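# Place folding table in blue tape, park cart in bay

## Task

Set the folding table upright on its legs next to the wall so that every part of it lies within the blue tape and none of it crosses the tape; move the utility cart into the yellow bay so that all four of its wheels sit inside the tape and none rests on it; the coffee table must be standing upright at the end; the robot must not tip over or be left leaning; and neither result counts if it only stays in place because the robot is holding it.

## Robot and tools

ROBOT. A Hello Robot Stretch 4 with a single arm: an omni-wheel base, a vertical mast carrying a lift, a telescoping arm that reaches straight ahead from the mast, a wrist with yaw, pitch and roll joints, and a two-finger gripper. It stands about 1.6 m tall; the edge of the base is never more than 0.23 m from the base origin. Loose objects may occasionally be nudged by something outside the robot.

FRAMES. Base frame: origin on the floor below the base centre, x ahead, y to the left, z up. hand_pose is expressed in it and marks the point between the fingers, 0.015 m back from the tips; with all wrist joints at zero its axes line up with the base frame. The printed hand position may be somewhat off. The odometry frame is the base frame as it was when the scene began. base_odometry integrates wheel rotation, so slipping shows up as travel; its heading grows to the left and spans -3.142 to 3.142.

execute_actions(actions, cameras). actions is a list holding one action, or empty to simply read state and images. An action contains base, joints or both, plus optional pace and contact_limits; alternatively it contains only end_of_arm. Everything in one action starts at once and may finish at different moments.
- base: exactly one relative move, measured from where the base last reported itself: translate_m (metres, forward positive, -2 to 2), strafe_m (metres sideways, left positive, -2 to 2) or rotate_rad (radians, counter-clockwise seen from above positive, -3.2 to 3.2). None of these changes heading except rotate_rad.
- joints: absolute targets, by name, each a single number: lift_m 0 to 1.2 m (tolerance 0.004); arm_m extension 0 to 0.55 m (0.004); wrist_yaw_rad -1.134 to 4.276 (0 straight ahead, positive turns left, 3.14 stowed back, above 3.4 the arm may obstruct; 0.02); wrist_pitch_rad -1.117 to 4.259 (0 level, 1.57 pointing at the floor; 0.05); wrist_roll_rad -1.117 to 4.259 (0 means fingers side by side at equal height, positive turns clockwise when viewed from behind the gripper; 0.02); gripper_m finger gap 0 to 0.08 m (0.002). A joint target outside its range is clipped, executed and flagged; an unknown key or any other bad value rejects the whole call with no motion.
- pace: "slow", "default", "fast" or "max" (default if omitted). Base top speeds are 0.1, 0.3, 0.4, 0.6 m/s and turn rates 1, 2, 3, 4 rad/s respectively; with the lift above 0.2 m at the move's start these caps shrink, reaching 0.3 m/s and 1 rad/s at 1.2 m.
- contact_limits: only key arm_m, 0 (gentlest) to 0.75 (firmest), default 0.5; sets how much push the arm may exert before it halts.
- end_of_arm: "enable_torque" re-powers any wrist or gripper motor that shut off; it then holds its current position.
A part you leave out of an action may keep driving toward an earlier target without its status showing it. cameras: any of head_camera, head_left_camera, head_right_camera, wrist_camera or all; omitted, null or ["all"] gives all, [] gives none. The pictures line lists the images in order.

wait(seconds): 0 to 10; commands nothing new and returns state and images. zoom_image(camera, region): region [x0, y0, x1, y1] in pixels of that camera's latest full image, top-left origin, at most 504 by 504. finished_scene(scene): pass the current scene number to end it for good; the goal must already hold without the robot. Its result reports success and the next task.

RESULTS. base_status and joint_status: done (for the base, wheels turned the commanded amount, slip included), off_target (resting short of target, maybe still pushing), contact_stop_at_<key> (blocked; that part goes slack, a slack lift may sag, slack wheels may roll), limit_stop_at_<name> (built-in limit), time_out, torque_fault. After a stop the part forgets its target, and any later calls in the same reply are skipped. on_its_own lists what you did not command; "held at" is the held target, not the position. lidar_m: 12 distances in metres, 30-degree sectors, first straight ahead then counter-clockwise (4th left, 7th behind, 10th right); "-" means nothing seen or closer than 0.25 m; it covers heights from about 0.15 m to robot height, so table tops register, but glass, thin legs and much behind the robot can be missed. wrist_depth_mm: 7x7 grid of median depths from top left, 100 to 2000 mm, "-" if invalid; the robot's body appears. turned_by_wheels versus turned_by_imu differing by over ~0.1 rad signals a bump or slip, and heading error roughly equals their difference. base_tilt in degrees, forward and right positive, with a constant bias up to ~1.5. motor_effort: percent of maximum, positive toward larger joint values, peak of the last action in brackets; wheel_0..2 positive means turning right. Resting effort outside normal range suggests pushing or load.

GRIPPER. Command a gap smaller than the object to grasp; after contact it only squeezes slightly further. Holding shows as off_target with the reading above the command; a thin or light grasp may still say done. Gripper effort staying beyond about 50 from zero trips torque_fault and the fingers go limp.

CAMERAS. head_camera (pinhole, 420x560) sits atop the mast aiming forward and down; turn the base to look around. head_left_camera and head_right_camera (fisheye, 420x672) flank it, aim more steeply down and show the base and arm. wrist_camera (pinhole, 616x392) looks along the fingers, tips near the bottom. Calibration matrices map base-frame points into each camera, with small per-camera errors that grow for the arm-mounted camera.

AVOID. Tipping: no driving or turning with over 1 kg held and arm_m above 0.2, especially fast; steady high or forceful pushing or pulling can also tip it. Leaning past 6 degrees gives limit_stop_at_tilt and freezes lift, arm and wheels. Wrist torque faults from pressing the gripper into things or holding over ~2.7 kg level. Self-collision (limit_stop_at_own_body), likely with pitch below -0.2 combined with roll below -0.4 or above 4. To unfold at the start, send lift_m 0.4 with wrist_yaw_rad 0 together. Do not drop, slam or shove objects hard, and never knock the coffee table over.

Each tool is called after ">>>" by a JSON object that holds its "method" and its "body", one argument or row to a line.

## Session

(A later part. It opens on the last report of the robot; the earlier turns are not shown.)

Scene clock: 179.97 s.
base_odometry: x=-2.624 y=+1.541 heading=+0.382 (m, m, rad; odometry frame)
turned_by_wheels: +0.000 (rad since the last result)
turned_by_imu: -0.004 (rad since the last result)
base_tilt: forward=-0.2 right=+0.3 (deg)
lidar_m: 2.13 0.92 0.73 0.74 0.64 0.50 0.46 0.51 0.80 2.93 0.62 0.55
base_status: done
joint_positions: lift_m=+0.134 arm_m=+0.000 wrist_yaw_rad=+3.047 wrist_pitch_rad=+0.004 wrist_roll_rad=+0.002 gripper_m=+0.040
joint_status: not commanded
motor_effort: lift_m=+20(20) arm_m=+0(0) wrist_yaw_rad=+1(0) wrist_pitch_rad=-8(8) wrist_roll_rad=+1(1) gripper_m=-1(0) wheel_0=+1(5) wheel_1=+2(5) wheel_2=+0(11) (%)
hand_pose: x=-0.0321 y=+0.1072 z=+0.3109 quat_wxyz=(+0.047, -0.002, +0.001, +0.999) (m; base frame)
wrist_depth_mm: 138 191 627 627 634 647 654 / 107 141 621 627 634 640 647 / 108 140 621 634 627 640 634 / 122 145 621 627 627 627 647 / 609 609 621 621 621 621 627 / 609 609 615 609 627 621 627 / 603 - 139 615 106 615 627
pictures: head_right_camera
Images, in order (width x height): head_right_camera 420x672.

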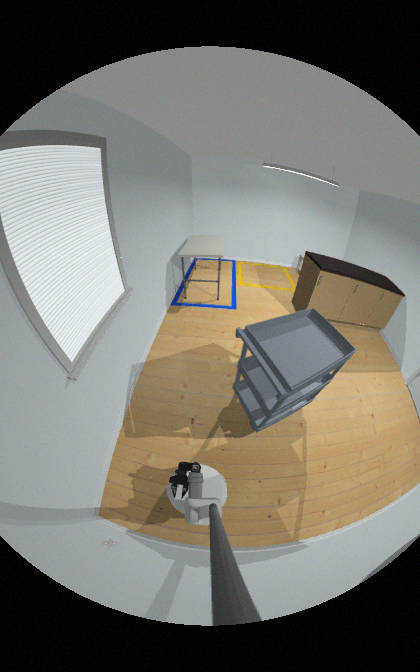

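>>> {"method": "execute_actions", "body": {
  "actions": [
    {"base":{"strafe_m":-0.9}}
  ],
  "cameras": ["head_right_camera"]
}}

>>> {"method": "execute_actions", "body": {
  "actions": [
    {"base":{"translate_m":0.65},"pace":"slow"}
  ],
  "cameras": ["head_right_camera"]
}}

Scene clock: 191.30 s.
base_odometry: x=-2.289 y=+0.706 heading=+0.382 (m, m, rad; odometry frame)
turned_by_wheels: +0.000 (rad since the last result)
turned_by_imu: +0.000 (rad since the last result)
base_tilt: forward=-0.2 right=+0.3 (deg)
lidar_m: 0.56 0.55 0.63 1.64 0.74 0.58 0.57 0.62 0.96 2.00 2.22 1.91
base_status: done
joint_positions: lift_m=+0.134 arm_m=+0.000 wrist_yaw_rad=+3.047 wrist_pitch_rad=+0.004 wrist_roll_rad=+0.002 gripper_m=+0.040
joint_status: not commanded
motor_effort: lift_m=+20(20) arm_m=+0(0) wrist_yaw_rad=+0(0) wrist_pitch_rad=-7(8) wrist_roll_rad=+0(1) gripper_m=+0(1) wheel_0=+0(8) wheel_1=+2(8) wheel_2=+1(1) (%)
hand_pose: x=-0.0321 y=+0.1072 z=+0.3109 quat_wxyz=(+0.047, -0.002, +0.001, +0.999) (m; base frame)
wrist_depth_mm: 138 193 732 732 741 741 750 / 107 141 723 732 741 750 741 / 108 141 723 715 732 732 741 / 122 145 715 723 723 732 741 / 707 715 707 715 723 723 732 / 691 707 715 707 723 723 732 / 676 - 138 691 106 699 707
pictures: head_right_camera
Images, in order (width x height): head_right_camera 420x672.

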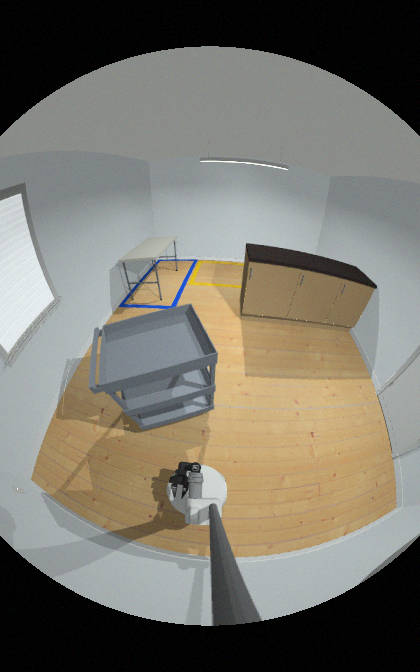

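Scene clock: 199.10 s.
base_odometry: x=-1.685 y=+0.948 heading=+0.382 (m, m, rad; odometry frame)
turned_by_wheels: +0.000 (rad since the last result)
turned_by_imu: -0.001 (rad since the last result)
base_tilt: forward=-0.2 right=+0.3 (deg)
lidar_m: 0.25 0.25 0.25 0.25 1.57 1.25 1.22 1.32 2.02 2.12 1.60 1.32
base_status: done
joint_positions: lift_m=+0.134 arm_m=+0.000 wrist_yaw_rad=+3.047 wrist_pitch_rad=+0.004 wrist_roll_rad=+0.002 gripper_m=+0.040
joint_status: not commanded
motor_effort: lift_m=+20(20) arm_m=+0(0) wrist_yaw_rad=+1(0) wrist_pitch_rad=-8(8) wrist_roll_rad=+0(2) gripper_m=-1(2) wheel_0=+3(5) wheel_1=+3(2) wheel_2=+0(8) (%)
hand_pose: x=-0.0321 y=+0.1072 z=+0.3109 quat_wxyz=(+0.047, -0.002, +0.001, +0.999) (m; base frame)
wrist_depth_mm: 138 193 1366 1397 1430 1397 1397 / 107 141 1366 1366 1430 1397 1430 / 108 141 1336 1397 1366 1366 1397 / 122 145 1336 1366 1366 1397 1397 / 1308 1336 1336 1366 1336 1397 1430 / 1205 1281 1336 1308 1366 1366 1281 / 831 - 138 854 106 904 878
pictures: head_right_camera
Images, in order (width x height): head_right_camera 420x672.

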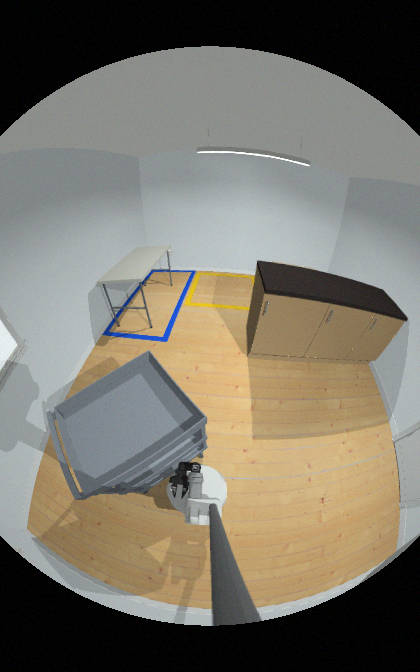

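>>> {"method": "execute_actions", "body": {
  "actions": [
    {"base":{"translate_m":0.4},"pace":"slow"}
  ],
  "cameras": []
}}

>>> {"method": "execute_actions", "body": {
  "actions": [
    {"base":{"translate_m":-1.1}}
  ],
  "cameras": []
}}

>>> {"method": "execute_actions", "body": {
  "actions": [
    {"base":{"strafe_m":0.6},"joints":{"lift_m":0.85,"wrist_yaw_rad":0,"wrist_pitch_rad":1.57,"wrist_roll_rad":1.57,"gripper_m":0.08}}
  ]
}}

Scene clock: 212.03 s.
base_odometry: x=-1.314 y=+1.097 heading=+0.382 (m, m, rad; odometry frame)
turned_by_wheels: +0.000 (rad since the last result)
turned_by_imu: -0.002 (rad since the last result)
base_tilt: forward=-0.2 right=+0.3 (deg)
lidar_m: 2.34 0.25 0.25 0.25 0.25 1.64 1.61 1.75 2.22 2.14 1.07 0.93
base_status: done
joint_positions: lift_m=+0.134 arm_m=+0.000 wrist_yaw_rad=+3.047 wrist_pitch_rad=+0.004 wrist_roll_rad=+0.002 gripper_m=+0.040
joint_status: not commanded
motor_effort: lift_m=+20(20) arm_m=+0(0) wrist_yaw_rad=+0(1) wrist_pitch_rad=-8(8) wrist_roll_rad=+0(2) gripper_m=-1(3) wheel_0=+0(5) wheel_1=+2(3) wheel_2=-2(7) (%)
hand_pose: x=-0.0321 y=+0.1072 z=+0.3109 quat_wxyz=(+0.047, -0.002, +0.001, +0.999) (m; base frame)
wrist_depth_mm: 138 193 1808 1808 1808 291 - / 107 142 1708 1808 1808 300 223 / 108 141 1808 1756 1756 1756 1756 / 122 145 1756 1808 1808 1808 1808 / 1708 1708 1756 1756 1808 1756 1808 / 1205 1308 1336 1366 1366 1182 1308 / 831 - 138 854 106 384 379
pictures: none
No camera images: the call's "cameras" was empty. Leave "cameras" out to get every camera's image.

Scene clock: 217.20 s.
base_odometry: x=-2.335 y=+0.687 heading=+0.382 (m, m, rad; odometry frame)
turned_by_wheels: +0.000 (rad since the last result)
turned_by_imu: -0.002 (rad since the last result)
base_tilt: forward=-0.2 right=+0.3 (deg)
lidar_m: 1.02 0.83 1.66 1.49 0.68 0.55 0.52 0.59 0.90 2.00 2.21 1.95
base_status: done
joint_positions: lift_m=+0.134 arm_m=+0.000 wrist_yaw_rad=+3.047 wrist_pitch_rad=+0.004 wrist_roll_rad=+0.002 gripper_m=+0.040
joint_status: not commanded
motor_effort: lift_m=+20(20) arm_m=+0(0) wrist_yaw_rad=-1(0) wrist_pitch_rad=-8(8) wrist_roll_rad=+1(1) gripper_m=-1(1) wheel_0=+1(5) wheel_1=+1(5) wheel_2=-1(8) (%)
hand_pose: x=-0.0321 y=+0.1072 z=+0.3109 quat_wxyz=(+0.047, -0.002, +0.001, +0.999) (m; base frame)
wrist_depth_mm: 138 193 676 676 683 683 699 / 107 141 676 676 676 683 683 / 108 140 668 668 676 683 691 / 123 145 668 668 676 668 683 / 647 661 668 668 668 668 683 / 654 640 654 661 668 668 668 / 640 - 138 647 106 668 661
pictures: none
No camera images: the call's "cameras" was empty. Leave "cameras" out to get every camera's image.

Scene clock: 220.87 s.
base_odometry: x=-2.559 y=+1.244 heading=+0.383 (m, m, rad; odometry frame)
turned_by_wheels: +0.000 (rad since the last result)
turned_by_imu: -0.003 (rad since the last result)
base_tilt: forward=-0.2 right=+0.3 (deg)
lidar_m: 0.79 1.33 1.06 1.03 0.59 0.46 0.45 0.49 0.75 2.64 2.62 0.78
base_status: done
joint_positions: lift_m=+0.850 arm_m=+0.000 wrist_yaw_rad=+0.000 wrist_pitch_rad=+1.570 wrist_roll_rad=+1.570 gripper_m=+0.080
joint_status: all done
motor_effort: lift_m=+23(25) arm_m=+0(0) wrist_yaw_rad=+0(7) wrist_pitch_rad=-1(8) wrist_roll_rad=+2(8) gripper_m=+1(0) wheel_0=+2(6) wheel_1=+1(6) wheel_2=+0(0) (%)
hand_pose: x=+0.1715 y=-0.0874 z=+0.8152 quat_wxyz=(+0.501, +0.500, +0.500, -0.499) (m; base frame)
wrist_depth_mm: 960 960 976 1008 991 991 960 / 960 976 976 976 991 1008 931 / 960 960 960 991 976 991 917 / 946 931 960 976 788 991 891 / 931 946 946 759 759 521 322 / 931 931 960 750 768 976 854 / - 110 931 946 126 110 798
pictures: head_camera, head_left_camera, head_right_camera, wrist_camera
camera_calibration (this result's frames):
wrist_camera: T_world_to_cam=[[-0.999472, -0.00237892, 0.0324171, 0.141254], [-0.00263079, 0.999967, -0.00772929, 0.149481], [-0.0323976, -0.00781049, -0.999445, 0.969201], [0, 0, 0, 1]] pos_world=[0.172972, -0.14157, 0.965239]
Images, in order (width x height): head_camera 420x560, head_left_camera 420x672, head_right_camera 420x672, wrist_camera 616x392.

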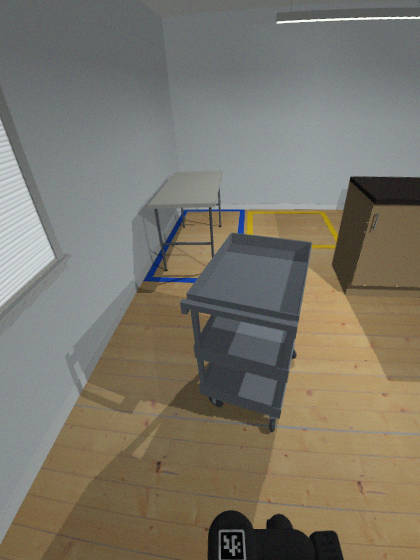

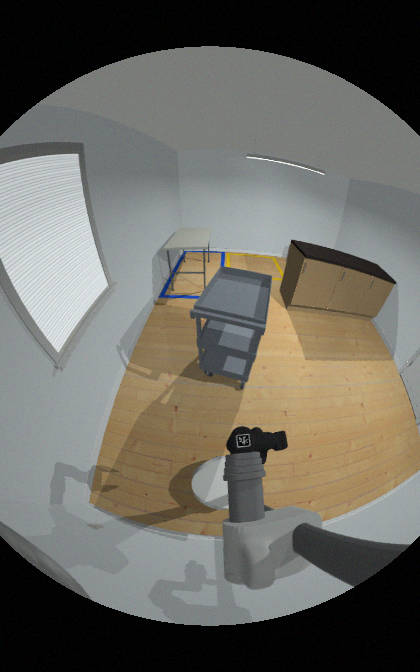

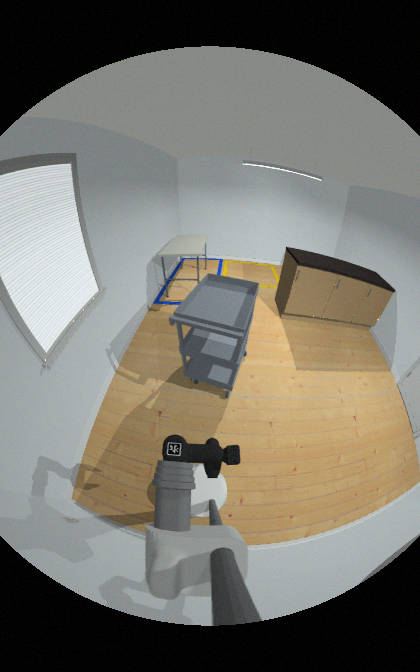

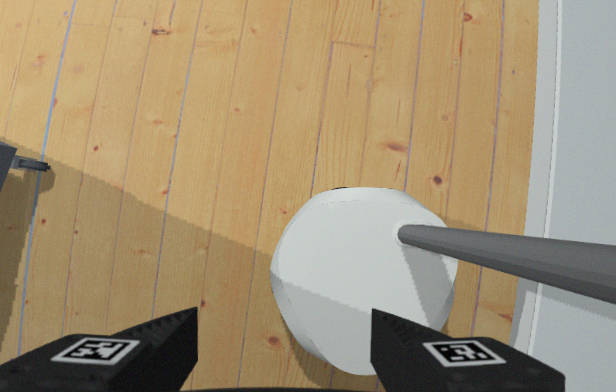

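>>> {"method": "execute_actions", "body": {
  "actions": [
    {"base":{"rotate_rad":-0.25},"joints":{"lift_m":1.02,"arm_m":0.05}}
  ],
  "cameras": []
}}

>>> {"method": "execute_actions", "body": {
  "actions": [
    {"base":{"strafe_m":0.14}}
  ],
  "cameras": []
}}

>>> {"method": "execute_actions", "body": {
  "actions": [
    {"base":{"translate_m":0.6}}
  ],
  "cameras": ["head_camera","wrist_camera"]
}}

Scene clock: 231.07 s.
base_odometry: x=-2.559 y=+1.244 heading=+0.132 (m, m, rad; odometry frame)
turned_by_wheels: -0.250 (rad since the last result)
turned_by_imu: -0.250 (rad since the last result)
base_tilt: forward=-0.2 right=+0.3 (deg)
lidar_m: 0.80 0.85 1.07 1.03 0.82 0.51 0.42 0.45 0.59 1.25 2.65 2.19
base_status: done
joint_positions: lift_m=+1.020 arm_m=+0.049 wrist_yaw_rad=+0.000 wrist_pitch_rad=+1.570 wrist_roll_rad=+1.570 gripper_m=+0.080
joint_status: all done
motor_effort: lift_m=+24(24) arm_m=+5(5) wrist_yaw_rad=+0(0) wrist_pitch_rad=+1(0) wrist_roll_rad=+1(1) gripper_m=+1(0) wheel_0=-2(5) wheel_1=-1(6) wheel_2=+1(6) (%)
hand_pose: x=+0.2203 y=-0.0874 z=+0.9852 quat_wxyz=(+0.501, +0.500, +0.500, -0.499) (m; base frame)
wrist_depth_mm: 1138 1138 1118 1138 1182 1118 820 / 1138 1098 1138 1160 1182 1160 854 / 1098 1098 1118 1182 1160 1160 891 / 1138 1118 1118 1118 1160 1160 931 / 1098 1078 1138 931 917 654 389 / 1098 1078 1118 1138 917 1160 946 / - 110 1118 1138 126 110 931
pictures: none
No camera images: the call's "cameras" was empty. Leave "cameras" out to get every camera's image.

Scene clock: 232.73 s.
base_odometry: x=-2.577 y=+1.383 heading=+0.132 (m, m, rad; odometry frame)
turned_by_wheels: +0.000 (rad since the last result)
turned_by_imu: -0.001 (rad since the last result)
base_tilt: forward=-0.1 right=+0.3 (deg)
lidar_m: 0.78 0.88 0.95 0.90 0.82 0.52 0.47 0.49 0.61 1.26 2.79 2.25
base_status: done
joint_positions: lift_m=+1.020 arm_m=+0.049 wrist_yaw_rad=+0.000 wrist_pitch_rad=+1.570 wrist_roll_rad=+1.570 gripper_m=+0.080
joint_status: not commanded
motor_effort: lift_m=+23(24) arm_m=+4(5) wrist_yaw_rad=+0(2) wrist_pitch_rad=+1(0) wrist_roll_rad=+3(3) gripper_m=+2(2) wheel_0=+1(7) wheel_1=-2(6) wheel_2=+1(1) (%)
hand_pose: x=+0.2203 y=-0.0874 z=+0.9852 quat_wxyz=(+0.501, +0.500, +0.500, -0.499) (m; base frame)
wrist_depth_mm: 1118 1118 1138 1160 1182 1138 854 / 1138 1118 1138 1138 1182 1182 866 / 1118 1118 1118 1138 1160 1160 904 / 1078 1098 1138 1160 1160 1182 946 / 1078 1118 1138 931 917 647 389 / 1060 1078 1118 1138 917 1138 991 / - 110 1098 1118 126 110 960
pictures: none
No camera images: the call's "cameras" was empty. Leave "cameras" out to get every camera's image.

Scene clock: 236.23 s.
base_odometry: x=-1.983 y=+1.462 heading=+0.133 (m, m, rad; odometry frame)
turned_by_wheels: +0.000 (rad since the last result)
turned_by_imu: -0.001 (rad since the last result)
base_tilt: forward=-0.2 right=+0.3 (deg)
lidar_m: 0.25 0.25 1.03 0.97 0.96 1.18 1.06 1.10 1.34 2.67 2.40 0.25
base_status: done
joint_positions: lift_m=+1.020 arm_m=+0.049 wrist_yaw_rad=+0.000 wrist_pitch_rad=+1.570 wrist_roll_rad=+1.570 gripper_m=+0.080
joint_status: not commanded
motor_effort: lift_m=+23(23) arm_m=+4(4) wrist_yaw_rad=+2(1) wrist_pitch_rad=+0(1) wrist_roll_rad=+2(1) gripper_m=+0(1) wheel_0=+0(6) wheel_1=-1(3) wheel_2=+2(9) (%)
hand_pose: x=+0.2203 y=-0.0874 z=+0.9852 quat_wxyz=(+0.501, +0.500, +0.500, -0.499) (m; base frame)
wrist_depth_mm: 1138 1138 1138 1160 1160 1160 1205 / 1098 1118 1138 1182 1138 1182 1182 / 330 334 1160 1138 1160 1182 1205 / 330 332 336 1138 1138 1182 1160 / 329 332 314 917 917 647 387 / 327 329 279 917 917 1138 1182 / - 110 265 1118 126 110 1160
pictures: head_camera, wrist_camera
camera_calibration (this result's frames):
wrist_camera: T_world_to_cam=[[-0.999476, -0.00229185, 0.0322755, 0.184673], [-0.00254258, 0.999967, -0.00772961, 0.150905], [-0.0322567, -0.00780762, -0.999449, 1.14066], [0, 0, 0, 1]] pos_world=[0.221754, -0.141571, 1.13524]
Images, in order (width x height): head_camera 420x560, wrist_camera 616x392.

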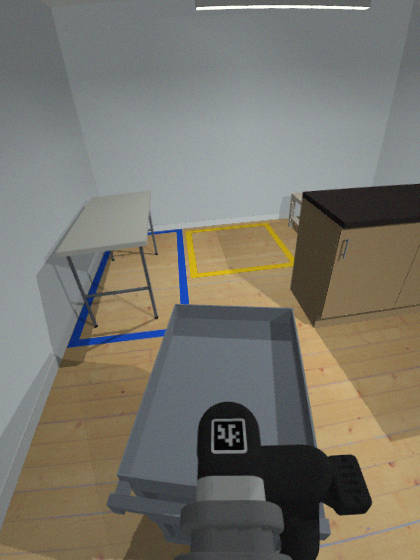

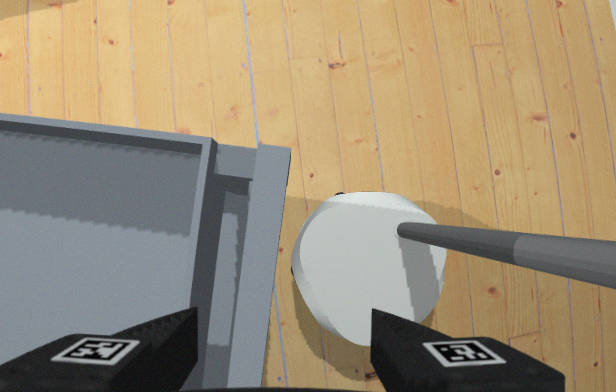

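>>> {"method": "execute_actions", "body": {
  "actions": [
    {"joints":{"arm_m":0.068,"lift_m":0.89}}
  ],
  "cameras": ["wrist_camera"]
}}

>>> {"method": "execute_actions", "body": {
  "actions": [
    {"joints":{"gripper_m":0.0}}
  ],
  "cameras": ["wrist_camera"]
}}

>>> {"method": "execute_actions", "body": {
  "actions": [
    {"base":{"translate_m":0.7},"pace":"slow"}
  ],
  "cameras": ["head_camera","wrist_camera"]
}}

Scene clock: 246.27 s.
base_odometry: x=-1.983 y=+1.462 heading=+0.132 (m, m, rad; odometry frame)
turned_by_wheels: +0.000 (rad since the last result)
turned_by_imu: -0.001 (rad since the last result)
base_tilt: forward=-0.1 right=+0.3 (deg)
lidar_m: 0.25 0.25 1.04 0.97 0.96 1.20 1.07 1.05 1.35 2.68 2.39 0.25
base_status: not commanded
joint_positions: lift_m=+0.890 arm_m=+0.067 wrist_yaw_rad=-0.001 wrist_pitch_rad=+1.572 wrist_roll_rad=+1.570 gripper_m=+0.080
joint_status: all done
motor_effort: lift_m=+15(22) arm_m=+4(1) wrist_yaw_rad=+5(4) wrist_pitch_rad=-7(6) wrist_roll_rad=+3(1) gripper_m=+0(1) wheel_0=+0(0) wheel_1=-1(1) wheel_2=+1(2) (%)
hand_pose: x=+0.2377 y=-0.0874 z=+0.8560 quat_wxyz=(+0.500, +0.500, +0.500, -0.500) (m; base frame)
wrist_depth_mm: 976 1008 1042 1008 1025 1042 1060 / 166 158 991 1025 1025 1042 1060 / 207 208 167 144 1025 1025 1042 / 205 206 215 143 809 1042 1025 / 204 206 229 142 798 676 413 / 204 204 187 778 788 1025 1025 / - 110 156 904 126 110 1042
pictures: wrist_camera
camera_calibration (this result's frames):
wrist_camera: T_world_to_cam=[[-0.9994, -0.00114692, 0.0346123, 0.204282], [-0.00141509, 0.999969, -0.00772432, 0.149677], [-0.0346023, -0.00776867, -0.999371, 1.0125], [0, 0, 0, 1]] pos_world=[0.239406, -0.141572, 1.00595]
Images, in order (width x height): wrist_camera 616x392.

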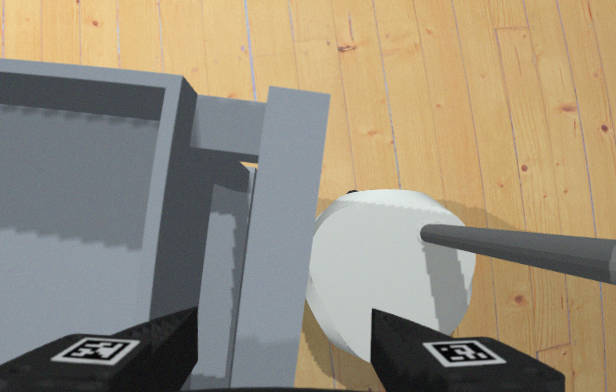

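Scene clock: 247.47 s.
base_odometry: x=-1.983 y=+1.462 heading=+0.132 (m, m, rad; odometry frame)
turned_by_wheels: +0.000 (rad since the last result)
turned_by_imu: +0.000 (rad since the last result)
base_tilt: forward=-0.2 right=+0.2 (deg)
lidar_m: 0.25 0.25 0.33 0.94 0.97 1.16 1.07 1.06 1.34 2.67 2.42 0.25
base_status: not commanded
joint_positions: lift_m=+0.890 arm_m=+0.068 wrist_yaw_rad=-0.002 wrist_pitch_rad=+1.569 wrist_roll_rad=+1.573 gripper_m=+0.025
joint_status: gripper_m off_target (ended at +0.025, target +0.000)
on_its_own: gripper_m is held at +0.020, not at your +0.000, by its contact guard: the fingers met something
motor_effort: lift_m=+17(17) arm_m=+1(4) wrist_yaw_rad=+8(8) wrist_pitch_rad=+4(27) wrist_roll_rad=-7(10) gripper_m=-42(52) wheel_0=+0(0) wheel_1=-1(1) wheel_2=+1(3) (%)
hand_pose: x=+0.2388 y=-0.0874 z=+0.8558 quat_wxyz=(+0.499, +0.502, +0.498, -0.501) (m; base frame)
wrist_depth_mm: 991 1008 991 1042 1025 1042 1078 / 169 160 1008 1042 1008 1060 1042 / 207 211 167 144 1025 1042 1042 / 205 208 220 143 820 1025 1042 / 204 208 525 142 798 798 421 / 204 206 187 141 788 1025 1025 / 202 204 124 140 110 1008 1025
pictures: wrist_camera
camera_calibration (this result's frames):
wrist_camera: T_world_to_cam=[[-0.999511, 0.0038809, 0.0310272, 0.208948], [0.00364285, 0.999964, -0.00772495, 0.14847], [-0.031056, -0.00760814, -0.999489, 1.01164], [0, 0, 0, 1]] pos_world=[0.239723, -0.141579, 1.00579]
Images, in order (width x height): wrist_camera 616x392.

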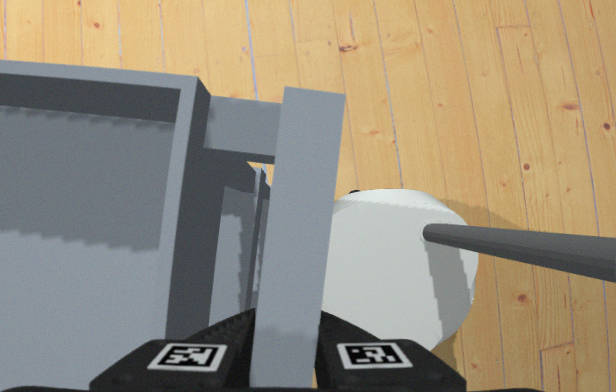

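Scene clock: 255.77 s.
torque_fault: gripper_m switched itself off since the last result.
base_odometry: x=-1.289 y=+1.554 heading=+0.133 (m, m, rad; odometry frame)
turned_by_wheels: +0.001 (rad since the last result)
turned_by_imu: -0.001 (rad since the last result)
base_tilt: forward=-0.1 right=+0.3 (deg)
lidar_m: 0.25 0.25 0.25 1.04 1.07 1.33 1.76 1.81 2.26 2.62 1.21 0.32
base_status: done
joint_positions: lift_m=+0.890 arm_m=+0.068 wrist_yaw_rad=+0.002 wrist_pitch_rad=+1.567 wrist_roll_rad=+1.569 gripper_m=+0.061
joint_status: not commanded
on_its_own: gripper_m is off since a torque_fault, until you send "end_of_arm": "enable_torque" (your +0.000 is given up)
motor_effort: lift_m=+17(17) arm_m=+2(2) wrist_yaw_rad=-2(15) wrist_pitch_rad=+8(32) wrist_roll_rad=+1(24) gripper_m=-1(54) wheel_0=+6(6) wheel_1=+2(6) wheel_2=+0(10) (%)
hand_pose: x=+0.2395 y=-0.0874 z=+0.8558 quat_wxyz=(+0.502, +0.500, +0.500, -0.498) (m; base frame)
wrist_depth_mm: 991 991 991 1025 1042 1042 1042 / 976 991 1025 1008 1042 1008 1042 / 960 991 991 1025 991 1042 1042 / 976 991 778 1025 820 1025 1025 / 150 162 140 809 798 809 418 / 202 158 140 768 778 1025 1025 / - - 138 147 111 1025 1008
pictures: head_camera, wrist_camera
camera_calibration (this result's frames):
wrist_camera: T_world_to_cam=[[-0.999555, -0.00377495, 0.0295734, 0.210192], [-0.00400539, 0.999962, -0.00773664, 0.150307], [-0.0295431, -0.00785166, -0.999533, 1.01131], [0, 0, 0, 1]] pos_world=[0.240578, -0.141568, 1.00579]
Images, in order (width x height): head_camera 420x560, wrist_camera 616x392.

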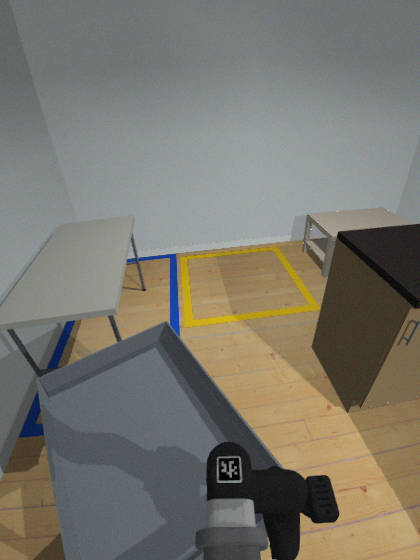

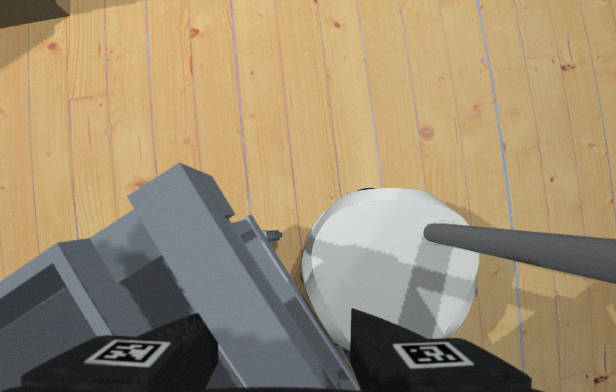

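>>> {"method": "execute_actions", "body": {
  "actions": [
    {"end_of_arm":"enable_torque"}
  ],
  "cameras": []
}}

>>> {"method": "execute_actions", "body": {
  "actions": [
    {"joints":{"lift_m":0.97}}
  ],
  "cameras": []
}}

>>> {"method": "execute_actions", "body": {
  "actions": [
    {"base":{"translate_m":-0.25},"joints":{"arm_m":0.55,"gripper_m":0,"wrist_roll_rad":0}}
  ],
  "cameras": []
}}

>>> {"method": "execute_actions", "body": {
  "actions": [
    {"base":{"strafe_m":0.3}}
  ],
  "cameras": []
}}

>>> {"method": "execute_actions", "body": {
  "actions": [
    {"joints":{"lift_m":0.87}}
  ],
  "cameras": ["head_right_camera"]
}}

>>> {"method": "execute_actions", "body": {
  "actions": [
    {"base":{"rotate_rad":-0.8},"pace":"slow"}
  ],
  "cameras": ["head_right_camera","wrist_camera"]
}}

Scene clock: 269.57 s.
base_odometry: x=-1.289 y=+1.554 heading=+0.133 (m, m, rad; odometry frame)
turned_by_wheels: +0.000 (rad since the last result)
turned_by_imu: -0.001 (rad since the last result)
base_tilt: forward=-0.2 right=+0.3 (deg)
lidar_m: 0.25 0.25 0.25 1.05 1.04 1.33 1.75 1.81 2.28 2.61 1.18 0.29
base_status: not commanded
joint_positions: lift_m=+0.890 arm_m=+0.068 wrist_yaw_rad=+0.002 wrist_pitch_rad=+1.567 wrist_roll_rad=+1.569 gripper_m=+0.061
joint_status: not commanded
end_of_arm: enable_torque: each motor that was off is on again
on_its_own: gripper_m is held at +0.061, not at your +0.000, since a torque_fault
motor_effort: lift_m=+17(17) arm_m=+2(2) wrist_yaw_rad=-3(4) wrist_pitch_rad=+8(9) wrist_roll_rad=+2(3) gripper_m=-1(1) wheel_0=+6(6) wheel_1=+2(2) wheel_2=+0(0) (%)
hand_pose: x=+0.2395 y=-0.0874 z=+0.8558 quat_wxyz=(+0.502, +0.500, +0.500, -0.498) (m; base frame)
wrist_depth_mm: 991 991 1008 1025 1025 1042 1060 / 960 991 1025 1025 1025 1042 1042 / 976 991 1008 1008 1025 1025 1042 / 976 976 778 991 809 1025 1042 / 150 163 140 809 798 809 418 / 202 158 139 788 798 1025 1042 / - - 139 147 111 1008 1042
pictures: none
No camera images: the call's "cameras" was empty. Leave "cameras" out to get every camera's image.

Scene clock: 270.87 s.
base_odometry: x=-1.289 y=+1.554 heading=+0.133 (m, m, rad; odometry frame)
turned_by_wheels: -0.001 (rad since the last result)
turned_by_imu: -0.001 (rad since the last result)
base_tilt: forward=-0.2 right=+0.3 (deg)
lidar_m: 0.25 0.25 0.25 1.04 1.05 1.35 1.77 1.79 2.27 2.59 1.21 0.29
base_status: not commanded
joint_positions: lift_m=+0.970 arm_m=+0.068 wrist_yaw_rad=+0.000 wrist_pitch_rad=+1.570 wrist_roll_rad=+1.569 gripper_m=+0.061
joint_status: all done
on_its_own: gripper_m is held at +0.061, not at your +0.000, since a torque_fault
motor_effort: lift_m=+23(24) arm_m=+2(2) wrist_yaw_rad=-1(6) wrist_pitch_rad=+1(11) wrist_roll_rad=+3(2) gripper_m=-1(2) wheel_0=+2(6) wheel_1=+0(2) wheel_2=-1(1) (%)
hand_pose: x=+0.2389 y=-0.0874 z=+0.9353 quat_wxyz=(+0.501, +0.500, +0.500, -0.499) (m; base frame)
wrist_depth_mm: 1078 1060 1098 1078 1118 1138 1160 / 1060 1060 1060 1118 1138 1118 1160 / 1042 1042 1078 1098 1118 1118 1138 / 1060 1078 1060 1098 891 1118 1118 / 1042 241 220 878 866 683 415 / 278 282 250 866 878 1118 1098 / - - 224 219 111 1098 1078
pictures: none
No camera images: the call's "cameras" was empty. Leave "cameras" out to get every camera's image.

Scene clock: 273.37 s.
base_odometry: x=-1.537 y=+1.521 heading=+0.132 (m, m, rad; odometry frame)
turned_by_wheels: +0.000 (rad since the last result)
turned_by_imu: -0.001 (rad since the last result)
base_tilt: forward=-0.2 right=+0.3 (deg)
lidar_m: 0.34 0.31 1.17 1.01 1.02 1.34 1.52 1.56 1.94 2.62 1.62 1.29
base_status: done
joint_positions: lift_m=+0.970 arm_m=+0.549 wrist_yaw_rad=+0.000 wrist_pitch_rad=+1.570 wrist_roll_rad=+0.000 gripper_m=+0.000
joint_status: all done
motor_effort: lift_m=+23(23) arm_m=+5(5) wrist_yaw_rad=+0(0) wrist_pitch_rad=-1(2) wrist_roll_rad=+0(6) gripper_m=-2(7) wheel_0=-1(5) wheel_1=+1(5) wheel_2=-2(9) (%)
hand_pose: x=+0.7202 y=-0.0874 z=+0.9353 quat_wxyz=(+0.707, +0.000, +0.707, +0.000) (m; base frame)
wrist_depth_mm: 253 1060 1098 1098 1118 1060 788 / 282 603 1078 1118 1118 1118 904 / 283 282 1078 1098 1098 1098 1138 / 281 279 603 1098 1098 1118 1118 / 278 282 603 1078 1060 1118 1118 / 277 279 259 831 1078 1098 1118 / 274 278 108 106 1098 1078 1118
pictures: none
No camera images: the call's "cameras" was empty. Leave "cameras" out to get every camera's image.

Scene clock: 275.70 s.
base_odometry: x=-1.576 y=+1.819 heading=+0.132 (m, m, rad; odometry frame)
turned_by_wheels: +0.000 (rad since the last result)
turned_by_imu: -0.002 (rad since the last result)
base_tilt: forward=-0.1 right=+0.3 (deg)
lidar_m: 0.25 0.67 0.85 0.71 0.73 0.95 1.56 1.56 2.00 2.95 1.53 0.28
base_status: done
joint_positions: lift_m=+0.970 arm_m=+0.549 wrist_yaw_rad=+0.000 wrist_pitch_rad=+1.570 wrist_roll_rad=+0.000 gripper_m=+0.000
joint_status: not commanded
motor_effort: lift_m=+22(24) arm_m=+4(4) wrist_yaw_rad=+0(0) wrist_pitch_rad=+0(1) wrist_roll_rad=+0(1) gripper_m=-3(3) wheel_0=+0(7) wheel_1=+0(7) wheel_2=-1(1) (%)
hand_pose: x=+0.7203 y=-0.0874 z=+0.9353 quat_wxyz=(+0.707, +0.000, +0.707, +0.000) (m; base frame)
wrist_depth_mm: 285 290 291 294 296 691 1118 / 285 287 290 293 296 263 1138 / 281 286 287 291 293 293 1138 / 279 286 287 290 294 294 259 / 279 282 285 289 289 294 294 / 278 278 283 287 291 294 294 / 276 278 108 106 289 293 296
pictures: none
No camera images: the call's "cameras" was empty. Leave "cameras" out to get every camera's image.

Scene clock: 277.13 s.
base_odometry: x=-1.576 y=+1.819 heading=+0.132 (m, m, rad; odometry frame)
turned_by_wheels: +0.000 (rad since the last result)
turned_by_imu: +0.000 (rad since the last result)
base_tilt: forward=-0.2 right=+0.3 (deg)
lidar_m: 0.28 0.66 0.80 0.71 0.73 0.94 1.54 1.58 1.97 2.93 1.60 0.26
base_status: not commanded
joint_positions: lift_m=+0.870 arm_m=+0.549 wrist_yaw_rad=+0.000 wrist_pitch_rad=+1.570 wrist_roll_rad=+0.000 gripper_m=+0.000
joint_status: all done
motor_effort: lift_m=+16(21) arm_m=+5(5) wrist_yaw_rad=+0(0) wrist_pitch_rad=+0(0) wrist_roll_rad=-1(1) gripper_m=-2(1) wheel_0=+0(0) wheel_1=+0(0) wheel_2=-1(1) (%)
hand_pose: x=+0.7203 y=-0.0874 z=+0.8358 quat_wxyz=(+0.707, +0.000, +0.707, +0.000) (m; base frame)
wrist_depth_mm: 187 189 191 193 195 198 - / 186 188 190 192 194 197 199 / 185 187 189 191 193 196 198 / 183 186 188 190 193 195 196 / 183 185 186 189 191 193 195 / 182 184 186 189 191 193 194 / 181 182 108 106 190 191 -
pictures: head_right_camera
Images, in order (width x height): head_right_camera 420x672.

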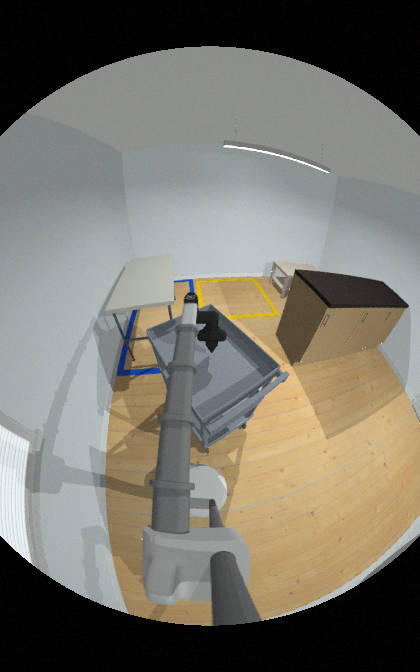

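Scene clock: 279.20 s.
base_odometry: x=-1.576 y=+1.819 heading=-0.668 (m, m, rad; odometry frame)
turned_by_wheels: -0.800 (rad since the last result)
turned_by_imu: -0.747 (rad since the last result)
base_tilt: forward=-0.2 right=+0.3 (deg)
lidar_m: 0.30 0.37 1.28 0.97 0.73 0.71 0.83 1.35 1.59 1.73 2.69 0.31
base_status: done
joint_positions: lift_m=+0.870 arm_m=+0.550 wrist_yaw_rad=+0.001 wrist_pitch_rad=+1.570 wrist_roll_rad=+0.000 gripper_m=+0.000
joint_status: not commanded
motor_effort: lift_m=+16(16) arm_m=+1(4) wrist_yaw_rad=+0(20) wrist_pitch_rad=+0(42) wrist_roll_rad=-3(1) gripper_m=+0(3) wheel_0=+1(27) wheel_1=-1(18) wheel_2=+0(19) (%)
hand_pose: x=+0.7210 y=-0.0874 z=+0.8358 quat_wxyz=(+0.707, +0.000, +0.707, +0.000) (m; base frame)
wrist_depth_mm: 159 126 991 991 1008 1008 1042 / 187 187 138 991 1025 1025 1025 / 184 187 189 163 135 1008 1025 / 184 186 188 191 191 145 1008 / 183 185 187 189 192 193 194 / 182 184 186 189 190 193 194 / 181 183 108 106 189 191 -
pictures: head_right_camera, wrist_camera
camera_calibration (this result's frames):
wrist_camera: T_world_to_cam=[[0.000942128, -0.999447, 0.0332268, -0.119379], [-0.99996, -0.00123641, -0.00883726, 0.783542], [0.00887346, -0.0332171, -0.999409, 0.975573], [0, 0, 0, 1]] pos_world=[0.774967, -0.0859383, 0.985887]
Images, in order (width x height): head_right_camera 420x672, wrist_camera 616x392.

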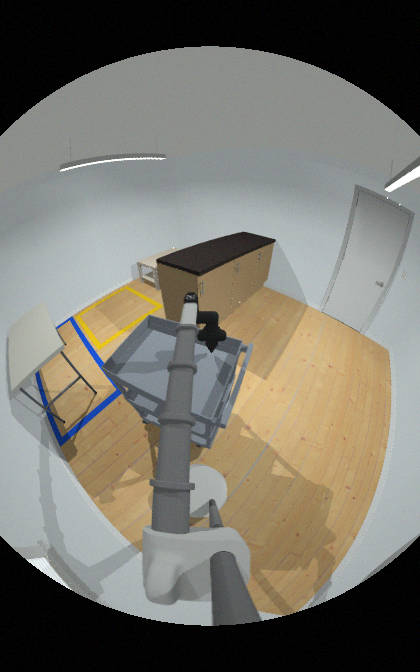

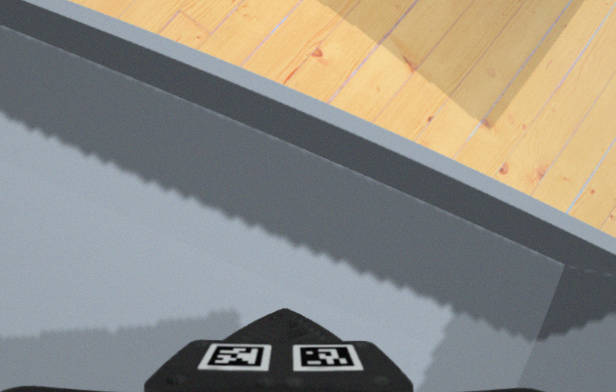

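>>> {"method": "execute_actions", "body": {
  "actions": [
    {"joints":{"lift_m":0.97}}
  ],
  "cameras": []
}}

>>> {"method": "execute_actions", "body": {
  "actions": [
    {"base":{"strafe_m":-0.6},"joints":{"wrist_pitch_rad":0.9}}
  ],
  "cameras": []
}}

>>> {"method": "execute_actions", "body": {
  "actions": [
    {"base":{"translate_m":0.28}}
  ],
  "cameras": []
}}

>>> {"method": "execute_actions", "body": {
  "actions": [
    {"base":{"rotate_rad":1.0},"pace":"slow"}
  ],
  "cameras": []
}}

>>> {"method": "execute_actions", "body": {
  "actions": [
    {"joints":{"lift_m":0.83}}
  ],
  "cameras": ["head_right_camera","head_camera"]
}}

Scene clock: 291.27 s.
base_odometry: x=-1.576 y=+1.819 heading=-0.668 (m, m, rad; odometry frame)
turned_by_wheels: +0.000 (rad since the last result)
turned_by_imu: -0.001 (rad since the last result)
base_tilt: forward=-0.2 right=+0.3 (deg)
lidar_m: 0.31 0.41 1.28 0.97 0.73 0.71 0.82 1.29 1.57 1.74 2.67 0.29
base_status: not commanded
joint_positions: lift_m=+0.970 arm_m=+0.550 wrist_yaw_rad=+0.000 wrist_pitch_rad=+1.570 wrist_roll_rad=+0.000 gripper_m=+0.000
joint_status: all done
motor_effort: lift_m=+23(24) arm_m=+1(1) wrist_yaw_rad=+0(0) wrist_pitch_rad=+1(1) wrist_roll_rad=+1(0) gripper_m=-1(1) wheel_0=+1(0) wheel_1=-1(1) wheel_2=+0(0) (%)
hand_pose: x=+0.7210 y=-0.0874 z=+0.9352 quat_wxyz=(+0.707, +0.000, +0.707, +0.000) (m; base frame)
wrist_depth_mm: 246 1060 1098 1098 1138 1138 1138 / 283 286 1098 1060 1098 1118 1138 / 283 283 287 289 1098 1098 1118 / 279 283 287 290 293 1118 1098 / 278 283 283 290 291 291 246 / 276 279 283 286 290 287 233 / 276 277 108 106 289 259 -
pictures: none
No camera images: the call's "cameras" was empty. Leave "cameras" out to get every camera's image.

Scene clock: 294.60 s.
base_odometry: x=-1.948 y=+1.348 heading=-0.668 (m, m, rad; odometry frame)
turned_by_wheels: +0.000 (rad since the last result)
turned_by_imu: +0.003 (rad since the last result)
base_tilt: forward=-0.2 right=+0.3 (deg)
lidar_m: 1.74 0.54 0.51 1.43 1.12 1.08 1.22 1.11 1.11 1.24 1.89 2.55
base_status: done
joint_positions: lift_m=+0.970 arm_m=+0.550 wrist_yaw_rad=+0.000 wrist_pitch_rad=+0.902 wrist_roll_rad=+0.000 gripper_m=+0.000
joint_status: all done
motor_effort: lift_m=+23(23) arm_m=+1(1) wrist_yaw_rad=-1(0) wrist_pitch_rad=-7(12) wrist_roll_rad=+1(1) gripper_m=+1(2) wheel_0=+1(7) wheel_1=+1(8) wheel_2=+1(1) (%)
hand_pose: x=+0.8525 y=-0.0874 z=+0.9810 quat_wxyz=(+0.900, +0.000, +0.436, +0.000) (m; base frame)
wrist_depth_mm: 842 976 1255 1661 - 1708 1499 / 878 1078 1397 1863 - 1808 1576 / 976 1205 1618 1661 1756 1708 1708 / 1255 1366 1430 1499 1430 1576 1576 / 1255 1255 1281 1308 1308 1336 1366 / 1118 1118 1160 1182 1182 1205 1205 / 1008 1042 109 106 1098 1078 1078
pictures: none
No camera images: the call's "cameras" was empty. Leave "cameras" out to get every camera's image.

Scene clock: 297.00 s.
base_odometry: x=-1.728 y=+1.174 heading=-0.668 (m, m, rad; odometry frame)
turned_by_wheels: +0.000 (rad since the last result)
turned_by_imu: -0.001 (rad since the last result)
base_tilt: forward=-0.2 right=+0.3 (deg)
lidar_m: 1.53 0.43 0.38 0.36 1.33 1.30 1.50 1.32 1.27 1.39 2.23 2.32
base_status: done
joint_positions: lift_m=+0.970 arm_m=+0.550 wrist_yaw_rad=+0.000 wrist_pitch_rad=+0.902 wrist_roll_rad=+0.000 gripper_m=+0.000
joint_status: not commanded
motor_effort: lift_m=+23(23) arm_m=+1(1) wrist_yaw_rad=+0(0) wrist_pitch_rad=-7(7) wrist_roll_rad=+0(0) gripper_m=-1(0) wheel_0=+0(4) wheel_1=+0(4) wheel_2=+1(8) (%)
hand_pose: x=+0.8525 y=-0.0874 z=+0.9810 quat_wxyz=(+0.900, +0.000, +0.436, +0.000) (m; base frame)
wrist_depth_mm: 691 809 1042 1397 1708 1499 1366 / 715 878 1160 1576 1921 1661 1397 / 798 976 1308 1618 1708 1756 1576 / 842 1078 1464 1464 1499 1499 1576 / 931 1205 1308 1308 1308 1397 1336 / 1118 1160 1160 1138 1205 1182 1205 / 1025 1042 108 106 1060 1098 1118
pictures: none
No camera images: the call's "cameras" was empty. Leave "cameras" out to get every camera's image.

Scene clock: 299.30 s.
base_odometry: x=-1.728 y=+1.174 heading=+0.332 (m, m, rad; odometry frame)
turned_by_wheels: +1.000 (rad since the last result)
turned_by_imu: +0.992 (rad since the last result)
base_tilt: forward=-0.1 right=+0.2 (deg)
lidar_m: 0.38 0.40 1.34 1.30 1.47 1.30 1.27 1.38 2.12 2.33 1.55 0.44
base_status: done
joint_positions: lift_m=+0.970 arm_m=+0.550 wrist_yaw_rad=+0.000 wrist_pitch_rad=+0.902 wrist_roll_rad=+0.000 gripper_m=+0.000
joint_status: not commanded
motor_effort: lift_m=+23(23) arm_m=+1(1) wrist_yaw_rad=+2(0) wrist_pitch_rad=-7(7) wrist_roll_rad=+0(0) gripper_m=-1(0) wheel_0=+0(5) wheel_1=+1(3) wheel_2=+0(5) (%)
hand_pose: x=+0.8526 y=-0.0874 z=+0.9810 quat_wxyz=(+0.900, +0.000, +0.436, +0.000) (m; base frame)
wrist_depth_mm: 854 - - - - - 866 / 1708 1983 1921 - - - 854 / 1576 1537 1708 1618 1756 1661 842 / 399 413 424 430 1499 1205 831 / 373 379 384 389 1336 1138 809 / 334 342 343 349 1182 1118 917 / 307 310 108 106 1060 1098 1098
pictures: none
No camera images: the call's "cameras" was empty. Leave "cameras" out to get every camera's image.

Scene clock: 300.93 s.
base_odometry: x=-1.728 y=+1.174 heading=+0.332 (m, m, rad; odometry frame)
turned_by_wheels: +0.000 (rad since the last result)
turned_by_imu: +0.000 (rad since the last result)
base_tilt: forward=-0.1 right=+0.3 (deg)
lidar_m: 0.39 0.38 1.35 1.29 1.44 1.31 1.28 1.38 2.10 2.32 1.58 0.44
base_status: not commanded
joint_positions: lift_m=+0.830 arm_m=+0.550 wrist_yaw_rad=+0.000 wrist_pitch_rad=+0.902 wrist_roll_rad=+0.000 gripper_m=+0.000
joint_status: all done
motor_effort: lift_m=+16(23) arm_m=+0(1) wrist_yaw_rad=+1(1) wrist_pitch_rad=-6(7) wrist_roll_rad=+1(2) gripper_m=+0(1) wheel_0=+0(0) wheel_1=+1(1) wheel_2=+0(0) (%)
hand_pose: x=+0.8526 y=-0.0874 z=+0.8416 quat_wxyz=(+0.900, +0.000, +0.436, +0.000) (m; base frame)
wrist_depth_mm: 277 290 300 312 - - 866 / 298 315 327 338 1756 1863 854 / 287 291 296 298 250 1499 831 / 250 252 255 259 221 1182 820 / 219 223 228 229 222 946 798 / 196 200 204 206 203 158 1008 / 180 182 108 106 187 141 946
pictures: head_camera, head_right_camera
Images, in order (width x height): head_camera 420x560, head_right_camera 420x672.

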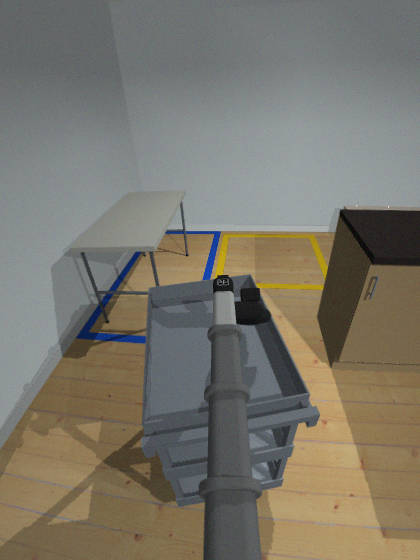

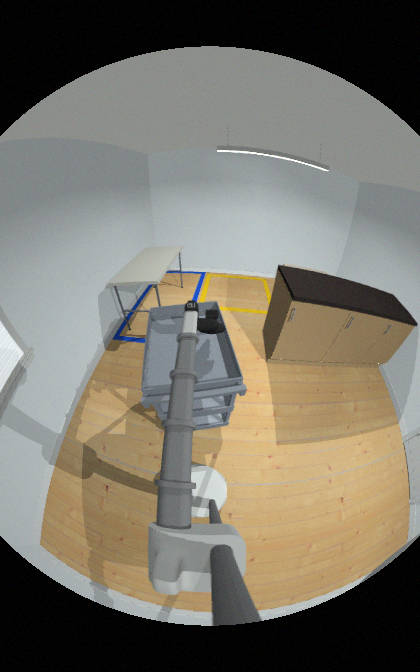

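Into the corner, then rotate right to aim.

>>> {"method": "execute_actions", "body": {
  "actions": [
    {"base":{"translate_m":0.15},"pace":"slow"}
  ],
  "cameras": []
}}

>>> {"method": "execute_actions", "body": {
  "actions": [
    {"base":{"rotate_rad":-0.25},"pace":"slow"}
  ],
  "cameras": []
}}

>>> {"method": "execute_actions", "body": {
  "actions": [
    {"base":{"translate_m":0.5},"pace":"slow"}
  ],
  "cameras": ["head_camera"]
}}

Scene clock: 311.70 s.
base_odometry: x=-1.586 y=+1.223 heading=+0.333 (m, m, rad; odometry frame)
turned_by_wheels: +0.000 (rad since the last result)
turned_by_imu: -0.002 (rad since the last result)
base_tilt: forward=-0.1 right=+0.2 (deg)
lidar_m: 0.25 0.25 1.29 1.28 1.43 1.44 1.40 1.54 2.32 2.32 1.35 0.29
base_status: done
joint_positions: lift_m=+0.830 arm_m=+0.550 wrist_yaw_rad=+0.000 wrist_pitch_rad=+0.902 wrist_roll_rad=+0.000 gripper_m=+0.000
joint_status: not commanded
motor_effort: lift_m=+16(16) arm_m=+1(1) wrist_yaw_rad=+0(0) wrist_pitch_rad=-7(7) wrist_roll_rad=+0(1) gripper_m=-1(1) wheel_0=+1(4) wheel_1=+1(2) wheel_2=+0(6) (%)
hand_pose: x=+0.8526 y=-0.0874 z=+0.8416 quat_wxyz=(+0.900, +0.000, +0.436, +0.000) (m; base frame)
wrist_depth_mm: 1708 - - - - - 1863 / 1576 1708 1756 1756 1808 1863 904 / 976 199 204 214 1537 1537 878 / 206 218 234 245 1205 1229 842 / 220 224 227 229 193 1118 831 / 196 200 204 206 168 1008 798 / 180 182 108 106 143 931 842
pictures: none
No camera images: the call's "cameras" was empty. Leave "cameras" out to get every camera's image.

Scene clock: 312.97 s.
base_odometry: x=-1.586 y=+1.223 heading=+0.083 (m, m, rad; odometry frame)
turned_by_wheels: -0.250 (rad since the last result)
turned_by_imu: -0.231 (rad since the last result)
base_tilt: forward=-0.1 right=+0.3 (deg)
lidar_m: 0.28 0.32 1.46 1.27 1.31 1.57 1.41 1.43 1.87 2.34 1.73 0.30
base_status: done
joint_positions: lift_m=+0.830 arm_m=+0.550 wrist_yaw_rad=+0.000 wrist_pitch_rad=+0.902 wrist_roll_rad=+0.001 gripper_m=+0.000
joint_status: not commanded
motor_effort: lift_m=+16(16) arm_m=+2(2) wrist_yaw_rad=+1(21) wrist_pitch_rad=-8(17) wrist_roll_rad=-3(3) gripper_m=-1(2) wheel_0=-1(26) wheel_1=+0(16) wheel_2=+0(18) (%)
hand_pose: x=+0.8523 y=-0.0874 z=+0.8416 quat_wxyz=(+0.900, +0.000, +0.436, +0.000) (m; base frame)
wrist_depth_mm: - - - - - 597 455 / 235 1661 1708 1756 1025 615 459 / 258 251 239 230 221 220 329 / 249 254 255 255 252 246 238 / 219 224 229 230 234 236 235 / 196 200 204 206 208 210 213 / 180 182 108 106 187 190 -
pictures: none
No camera images: the call's "cameras" was empty. Leave "cameras" out to get every camera's image.

Scene clock: 319.27 s.
base_odometry: x=-1.088 y=+1.264 heading=+0.083 (m, m, rad; odometry frame)
turned_by_wheels: +0.000 (rad since the last result)
turned_by_imu: -0.003 (rad since the last result)
base_tilt: forward=-0.2 right=+0.3 (deg)
lidar_m: 0.25 0.25 1.19 1.37 1.39 1.80 1.89 1.97 2.50 2.29 0.25 0.25
base_status: done
joint_positions: lift_m=+0.830 arm_m=+0.550 wrist_yaw_rad=-0.002 wrist_pitch_rad=+0.905 wrist_roll_rad=+0.001 gripper_m=+0.000
joint_status: not commanded
motor_effort: lift_m=+16(16) arm_m=+2(2) wrist_yaw_rad=+6(15) wrist_pitch_rad=-15(35) wrist_roll_rad=-2(1) gripper_m=-1(1) wheel_0=+1(7) wheel_1=+1(5) wheel_2=-2(8) (%)
hand_pose: x=+0.8517 y=-0.0877 z=+0.8412 quat_wxyz=(+0.899, +0.001, +0.437, -0.001) (m; base frame)
wrist_depth_mm: 1808 1921 1863 - - 1366 379 / 1661 1708 1661 1756 1808 1430 389 / 1430 1464 1464 1499 1464 525 399 / 1229 1255 1255 1281 1281 535 397 / 161 160 156 1160 1138 549 399 / 170 195 180 149 145 143 394 / 176 182 108 106 169 160 -
pictures: head_camera
Images, in order (width x height): head_camera 420x560.

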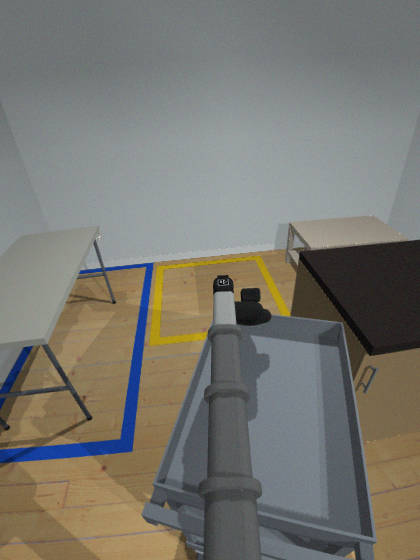

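>>> {"method": "execute_actions", "body": {
  "actions": [
    {"base":{"strafe_m":0.3},"pace":"slow"}
  ],
  "cameras": []
}}

>>> {"method": "execute_actions", "body": {
  "actions": [
    {"base":{"translate_m":0.5},"pace":"slow"}
  ],
  "cameras": ["head_camera","head_right_camera"]
}}

Scene clock: 331.07 s.
base_odometry: x=-1.113 y=+1.563 heading=+0.082 (m, m, rad; odometry frame)
turned_by_wheels: +0.000 (rad since the last result)
turned_by_imu: -0.005 (rad since the last result)
base_tilt: forward=-0.2 right=+0.3 (deg)
lidar_m: 0.43 0.96 1.12 1.08 1.07 1.41 1.95 1.98 2.51 2.60 0.38 0.25
base_status: done
joint_positions: lift_m=+0.830 arm_m=+0.550 wrist_yaw_rad=-0.001 wrist_pitch_rad=+0.902 wrist_roll_rad=+0.000 gripper_m=+0.000
joint_status: not commanded
motor_effort: lift_m=+16(16) arm_m=+2(2) wrist_yaw_rad=+4(14) wrist_pitch_rad=-7(14) wrist_roll_rad=+2(2) gripper_m=+0(1) wheel_0=-2(11) wheel_1=-1(3) wheel_2=-2(8) (%)
hand_pose: x=+0.8523 y=-0.0876 z=+0.8416 quat_wxyz=(+0.900, +0.000, +0.436, -0.001) (m; base frame)
wrist_depth_mm: 1808 1808 1921 1983 - - 1308 / 1618 1708 1661 1808 1863 1708 1708 / 1430 1430 1499 1499 1537 1537 1618 / 1255 1255 1281 1336 180 188 202 / 1078 1138 172 189 205 224 228 / 991 976 195 207 209 211 212 / 891 917 108 106 188 191 -
pictures: none
No camera images: the call's "cameras" was empty. Leave "cameras" out to get every camera's image.

Scene clock: 337.33 s.
base_odometry: x=-0.614 y=+1.604 heading=+0.082 (m, m, rad; odometry frame)
turned_by_wheels: +0.000 (rad since the last result)
turned_by_imu: -0.003 (rad since the last result)
base_tilt: forward=-0.1 right=+0.3 (deg)
lidar_m: 0.25 0.29 0.59 1.07 1.15 1.48 2.47 2.51 2.76 0.72 0.25 0.25
base_status: done
joint_positions: lift_m=+0.830 arm_m=+0.550 wrist_yaw_rad=-0.002 wrist_pitch_rad=+0.905 wrist_roll_rad=+0.000 gripper_m=+0.000
joint_status: not commanded
motor_effort: lift_m=+16(16) arm_m=+2(2) wrist_yaw_rad=+5(13) wrist_pitch_rad=-13(25) wrist_roll_rad=+1(1) gripper_m=-1(1) wheel_0=+2(4) wheel_1=+0(2) wheel_2=-3(11) (%)
hand_pose: x=+0.8518 y=-0.0876 z=+0.8413 quat_wxyz=(+0.899, +0.000, +0.437, -0.001) (m; base frame)
wrist_depth_mm: 1366 1397 1464 1464 1576 1618 1281 / 1464 1576 1618 1661 1708 1756 1661 / 1464 1464 1464 1499 1537 1576 1366 / 1205 1255 1281 1255 1281 1336 1281 / 1098 1098 1138 1160 1160 1182 1205 / 991 1008 160 149 147 144 1078 / 891 891 109 106 178 173 -
pictures: head_camera, head_right_camera
Images, in order (width x height): head_camera 420x560, head_right_camera 420x672.

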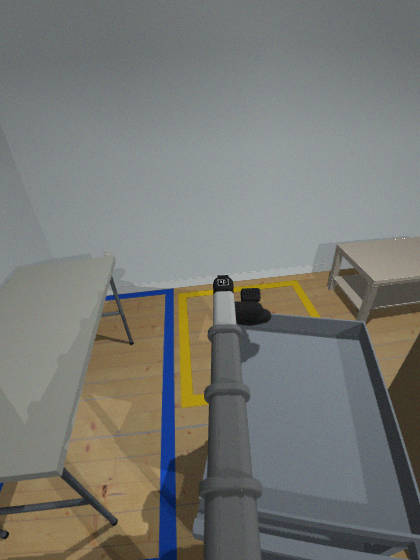

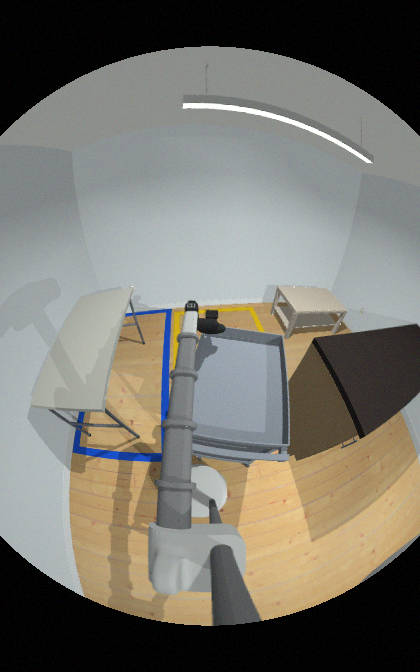

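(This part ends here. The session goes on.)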